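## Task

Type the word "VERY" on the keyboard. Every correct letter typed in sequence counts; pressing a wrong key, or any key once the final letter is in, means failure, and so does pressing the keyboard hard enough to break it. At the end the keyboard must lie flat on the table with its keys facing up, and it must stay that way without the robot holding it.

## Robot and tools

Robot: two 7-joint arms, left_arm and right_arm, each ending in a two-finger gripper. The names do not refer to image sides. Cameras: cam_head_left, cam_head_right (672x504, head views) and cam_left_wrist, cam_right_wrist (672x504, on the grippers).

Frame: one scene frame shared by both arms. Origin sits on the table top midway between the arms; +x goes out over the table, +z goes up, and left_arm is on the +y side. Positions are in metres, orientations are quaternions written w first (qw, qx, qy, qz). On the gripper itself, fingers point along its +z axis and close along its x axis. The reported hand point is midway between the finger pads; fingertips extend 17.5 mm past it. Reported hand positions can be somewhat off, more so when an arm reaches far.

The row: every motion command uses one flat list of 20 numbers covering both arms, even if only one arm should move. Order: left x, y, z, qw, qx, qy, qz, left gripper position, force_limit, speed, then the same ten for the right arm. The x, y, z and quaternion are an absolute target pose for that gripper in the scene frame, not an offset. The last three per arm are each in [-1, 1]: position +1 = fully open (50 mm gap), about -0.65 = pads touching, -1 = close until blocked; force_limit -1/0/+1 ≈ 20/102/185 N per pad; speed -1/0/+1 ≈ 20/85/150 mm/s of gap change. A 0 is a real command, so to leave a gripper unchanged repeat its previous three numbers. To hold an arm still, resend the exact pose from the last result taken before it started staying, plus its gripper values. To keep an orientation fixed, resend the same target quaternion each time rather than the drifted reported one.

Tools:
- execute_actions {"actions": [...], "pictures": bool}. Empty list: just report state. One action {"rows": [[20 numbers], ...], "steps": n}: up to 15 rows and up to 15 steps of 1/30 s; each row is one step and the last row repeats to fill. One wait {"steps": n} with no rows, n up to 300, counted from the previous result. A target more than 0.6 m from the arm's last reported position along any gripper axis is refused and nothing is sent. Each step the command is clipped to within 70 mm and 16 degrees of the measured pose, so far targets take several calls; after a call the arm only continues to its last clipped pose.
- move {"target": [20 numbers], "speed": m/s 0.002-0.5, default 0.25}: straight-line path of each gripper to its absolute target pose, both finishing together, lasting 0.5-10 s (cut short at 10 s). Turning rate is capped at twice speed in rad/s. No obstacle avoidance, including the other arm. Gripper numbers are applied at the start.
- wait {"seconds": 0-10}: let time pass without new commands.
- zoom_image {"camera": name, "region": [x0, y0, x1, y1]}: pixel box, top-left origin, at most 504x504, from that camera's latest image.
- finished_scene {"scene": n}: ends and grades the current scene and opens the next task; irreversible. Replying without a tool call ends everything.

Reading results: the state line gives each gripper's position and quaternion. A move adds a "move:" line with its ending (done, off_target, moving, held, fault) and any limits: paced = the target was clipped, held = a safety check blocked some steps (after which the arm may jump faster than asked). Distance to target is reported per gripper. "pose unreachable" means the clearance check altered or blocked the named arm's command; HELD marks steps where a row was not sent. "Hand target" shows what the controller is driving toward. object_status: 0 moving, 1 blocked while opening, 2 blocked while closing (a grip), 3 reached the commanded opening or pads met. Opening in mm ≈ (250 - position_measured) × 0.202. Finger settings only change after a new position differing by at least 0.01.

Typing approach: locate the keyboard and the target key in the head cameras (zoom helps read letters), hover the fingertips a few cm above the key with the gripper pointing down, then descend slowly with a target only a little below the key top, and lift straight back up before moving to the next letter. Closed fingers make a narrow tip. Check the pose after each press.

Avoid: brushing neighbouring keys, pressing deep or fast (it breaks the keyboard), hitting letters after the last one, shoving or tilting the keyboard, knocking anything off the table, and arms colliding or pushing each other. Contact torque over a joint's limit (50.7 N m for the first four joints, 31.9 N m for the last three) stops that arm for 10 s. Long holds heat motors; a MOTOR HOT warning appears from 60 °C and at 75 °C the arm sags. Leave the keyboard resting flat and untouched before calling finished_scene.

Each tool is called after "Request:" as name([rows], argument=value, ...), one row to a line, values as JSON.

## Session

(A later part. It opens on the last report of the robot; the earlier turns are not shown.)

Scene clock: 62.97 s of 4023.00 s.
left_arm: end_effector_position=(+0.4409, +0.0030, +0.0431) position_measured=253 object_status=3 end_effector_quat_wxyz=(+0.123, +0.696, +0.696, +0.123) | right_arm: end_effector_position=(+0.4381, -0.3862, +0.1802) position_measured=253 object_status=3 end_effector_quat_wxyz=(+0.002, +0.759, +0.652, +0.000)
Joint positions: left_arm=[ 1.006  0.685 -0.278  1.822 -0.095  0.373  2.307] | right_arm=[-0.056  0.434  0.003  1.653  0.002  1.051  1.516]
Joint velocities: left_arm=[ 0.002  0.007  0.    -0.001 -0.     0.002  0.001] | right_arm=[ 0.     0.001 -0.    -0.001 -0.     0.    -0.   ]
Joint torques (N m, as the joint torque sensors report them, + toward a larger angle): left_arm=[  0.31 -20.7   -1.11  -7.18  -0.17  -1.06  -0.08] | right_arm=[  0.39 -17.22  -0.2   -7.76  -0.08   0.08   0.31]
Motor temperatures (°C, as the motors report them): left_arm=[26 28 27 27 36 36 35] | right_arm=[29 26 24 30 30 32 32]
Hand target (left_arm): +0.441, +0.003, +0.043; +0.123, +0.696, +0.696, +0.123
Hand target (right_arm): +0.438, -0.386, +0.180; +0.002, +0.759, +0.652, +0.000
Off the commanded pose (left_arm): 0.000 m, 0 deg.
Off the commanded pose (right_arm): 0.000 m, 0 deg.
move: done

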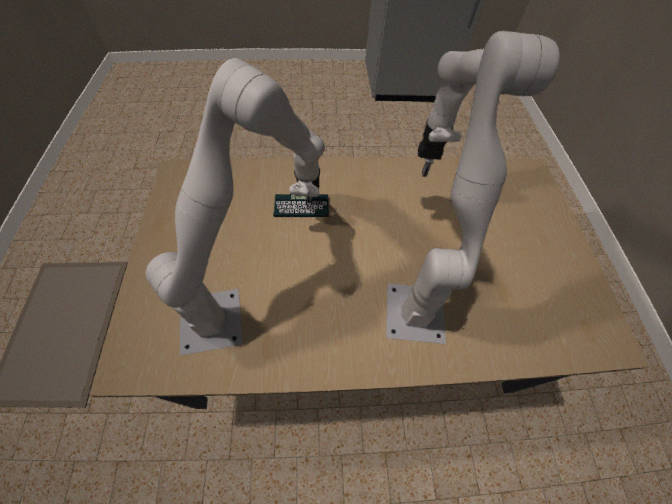

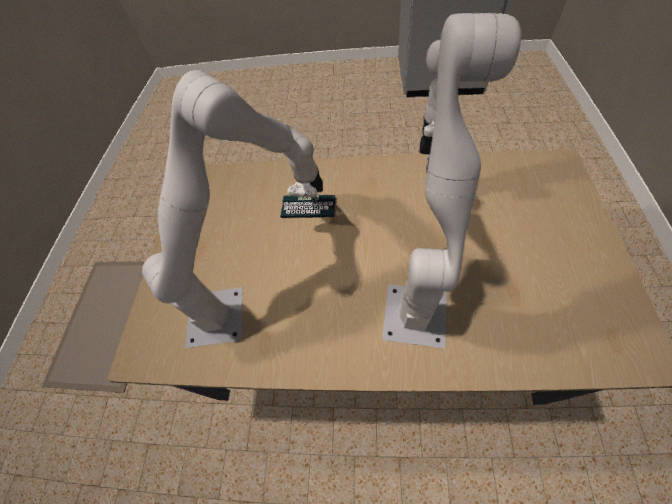

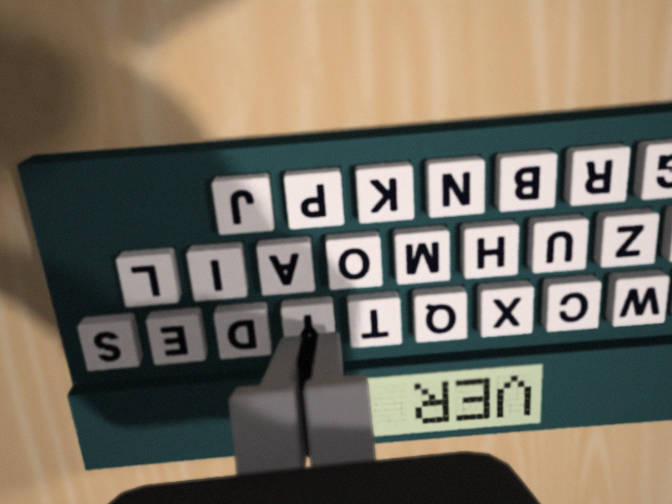

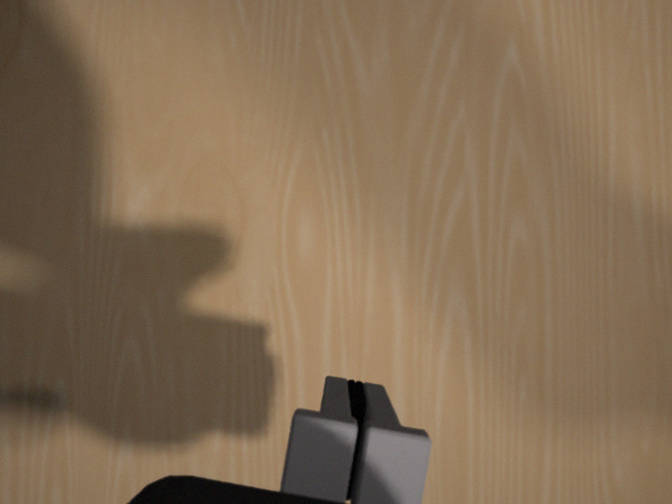

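Request:
move(target=[0.440,0.0025,0.0347,0.123,0.696,0.696,0.123,-1,0,0,0.4381,-0.3862,0.1802,0.002,0.759,0.652,0,-1,0,0], speed=0.008)

Request:
move(target=[0.45,0.0025,0.07,0.123,0.696,0.696,0.123,-1,0,0,0.4381,-0.3862,0.1802,0.002,0.759,0.652,0,-1,0,0], speed=0.06)

Scene clock: 66.87 s of 4023.00 s.
left_arm: end_effector_position=(+0.4402, +0.0026, +0.0350) position_measured=253 object_status=3 end_effector_quat_wxyz=(+0.123, +0.696, +0.696, +0.123) | right_arm: end_effector_position=(+0.4381, -0.3862, +0.1802) position_measured=253 object_status=3 end_effector_quat_wxyz=(+0.002, +0.759, +0.652, +0.000)
Joint positions: left_arm=[ 1.009  0.701 -0.279  1.827 -0.094  0.353  2.312] | right_arm=[-0.056  0.434  0.003  1.653  0.002  1.051  1.516]
Joint velocities: left_arm=[ 0.    -0.     0.    -0.     0.    -0.001  0.001] | right_arm=[ 0.  0.  0.  0. -0. -0.  0.]
Joint torques (N m, as the joint torque sensors report them, + toward a larger angle): left_arm=[ -0.07 -20.15  -1.37  -6.94  -0.05  -0.58   0.15] | right_arm=[  0.44 -17.46   0.01  -7.93  -0.09   0.08   0.13]
Motor temperatures (°C, as the motors report them): left_arm=[26 28 27 27 36 36 35] | right_arm=[29 26 24 30 30 32 32]
Hand target (left_arm): +0.440, +0.003, +0.035; +0.123, +0.696, +0.696, +0.123
Hand target (right_arm): +0.438, -0.386, +0.180; +0.002, +0.759, +0.652, +0.000
Off the commanded pose (left_arm): 0.000 m, 0 deg.
Off the commanded pose (right_arm): 0.000 m, 0 deg.
move: done

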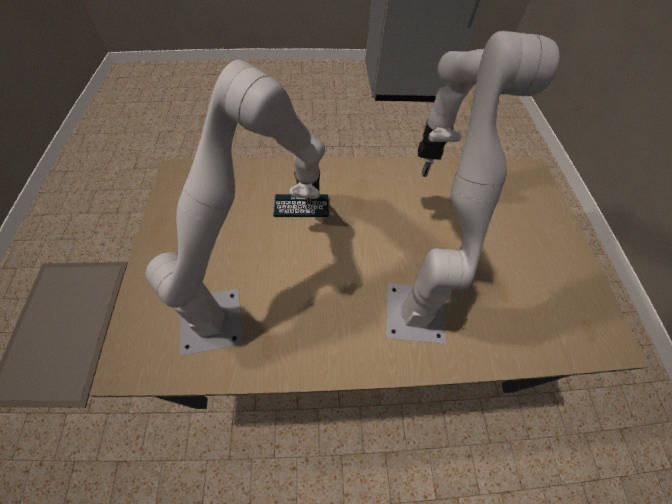

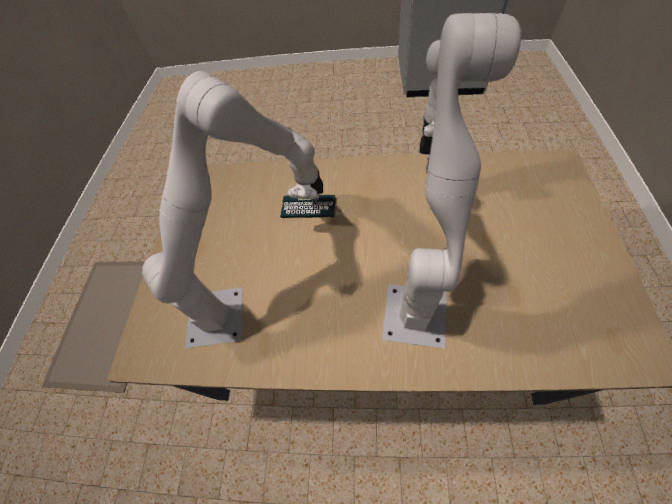

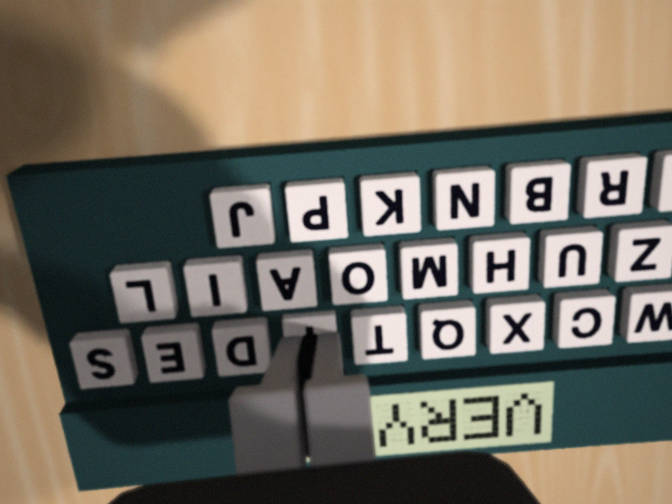

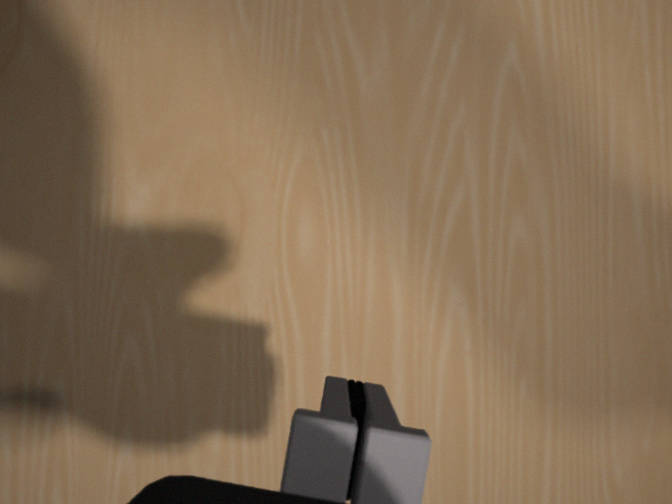

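Scene clock: 67.77 s of 4023.00 s.
left_arm: end_effector_position=(+0.4499, +0.0023, +0.0698) position_measured=253 object_status=3 end_effector_quat_wxyz=(+0.123, +0.696, +0.696, +0.123) | right_arm: end_effector_position=(+0.4381, -0.3862, +0.1802) position_measured=253 object_status=3 end_effector_quat_wxyz=(+0.002, +0.759, +0.652, +0.000)
Joint positions: left_arm=[ 0.988  0.645 -0.27   1.777 -0.098  0.455  2.285] | right_arm=[-0.056  0.434  0.003  1.653  0.002  1.051  1.516]
Joint velocities: left_arm=[-0.001 -0.002 -0.     0.     0.     0.001 -0.   ] | right_arm=[-0.    -0.001 -0.     0.    -0.001 -0.     0.   ]
Joint torques (N m, as the joint torque sensors report them, + toward a larger angle): left_arm=[ -0.34 -20.71  -1.32  -7.67  -0.26  -0.86  -0.13] | right_arm=[  0.35 -17.46   0.16  -8.04  -0.11   0.12   0.  ]
Motor temperatures (°C, as the motors report them): left_arm=[26 28 27 27 36 36 35] | right_arm=[29 26 24 30 30 32 32]
Hand target (left_arm): +0.450, +0.002, +0.070; +0.123, +0.696, +0.696, +0.123
Hand target (right_arm): +0.438, -0.386, +0.180; +0.002, +0.759, +0.652, +0.000
Off the commanded pose (left_arm): 0.000 m, 0 deg.
Off the commanded pose (right_arm): 0.000 m, 0 deg.
move: done

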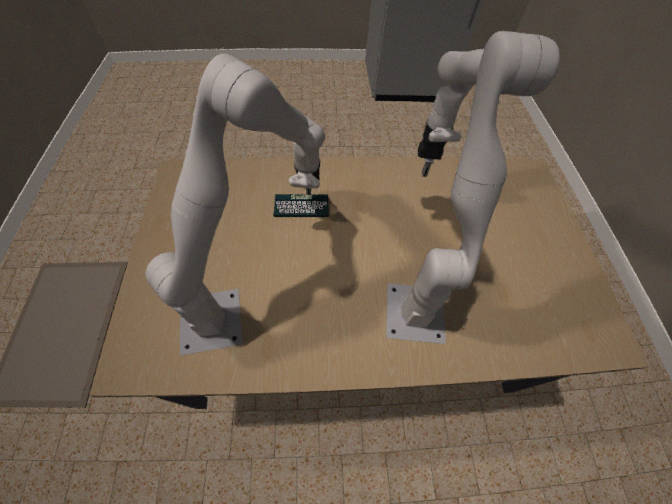

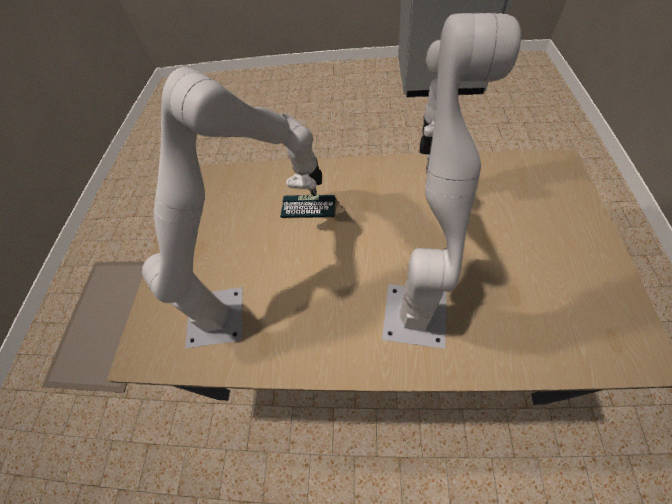

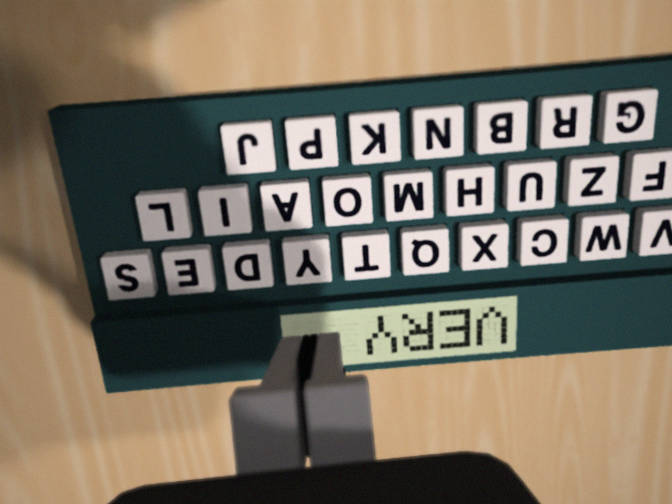

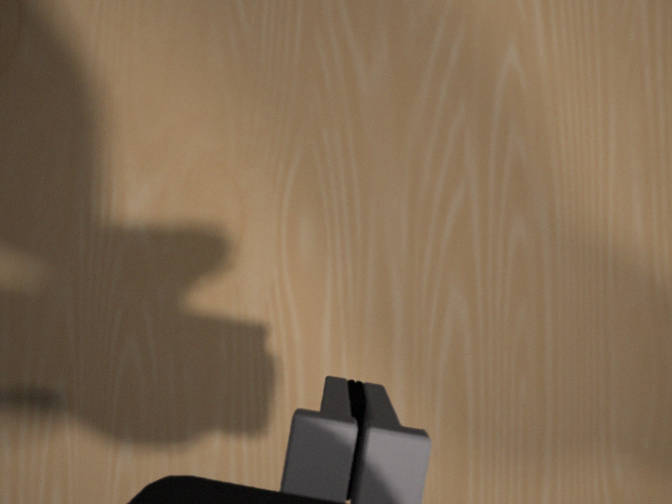

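Request:
finished_scene(scene=1)

The scene is finished: the task was done.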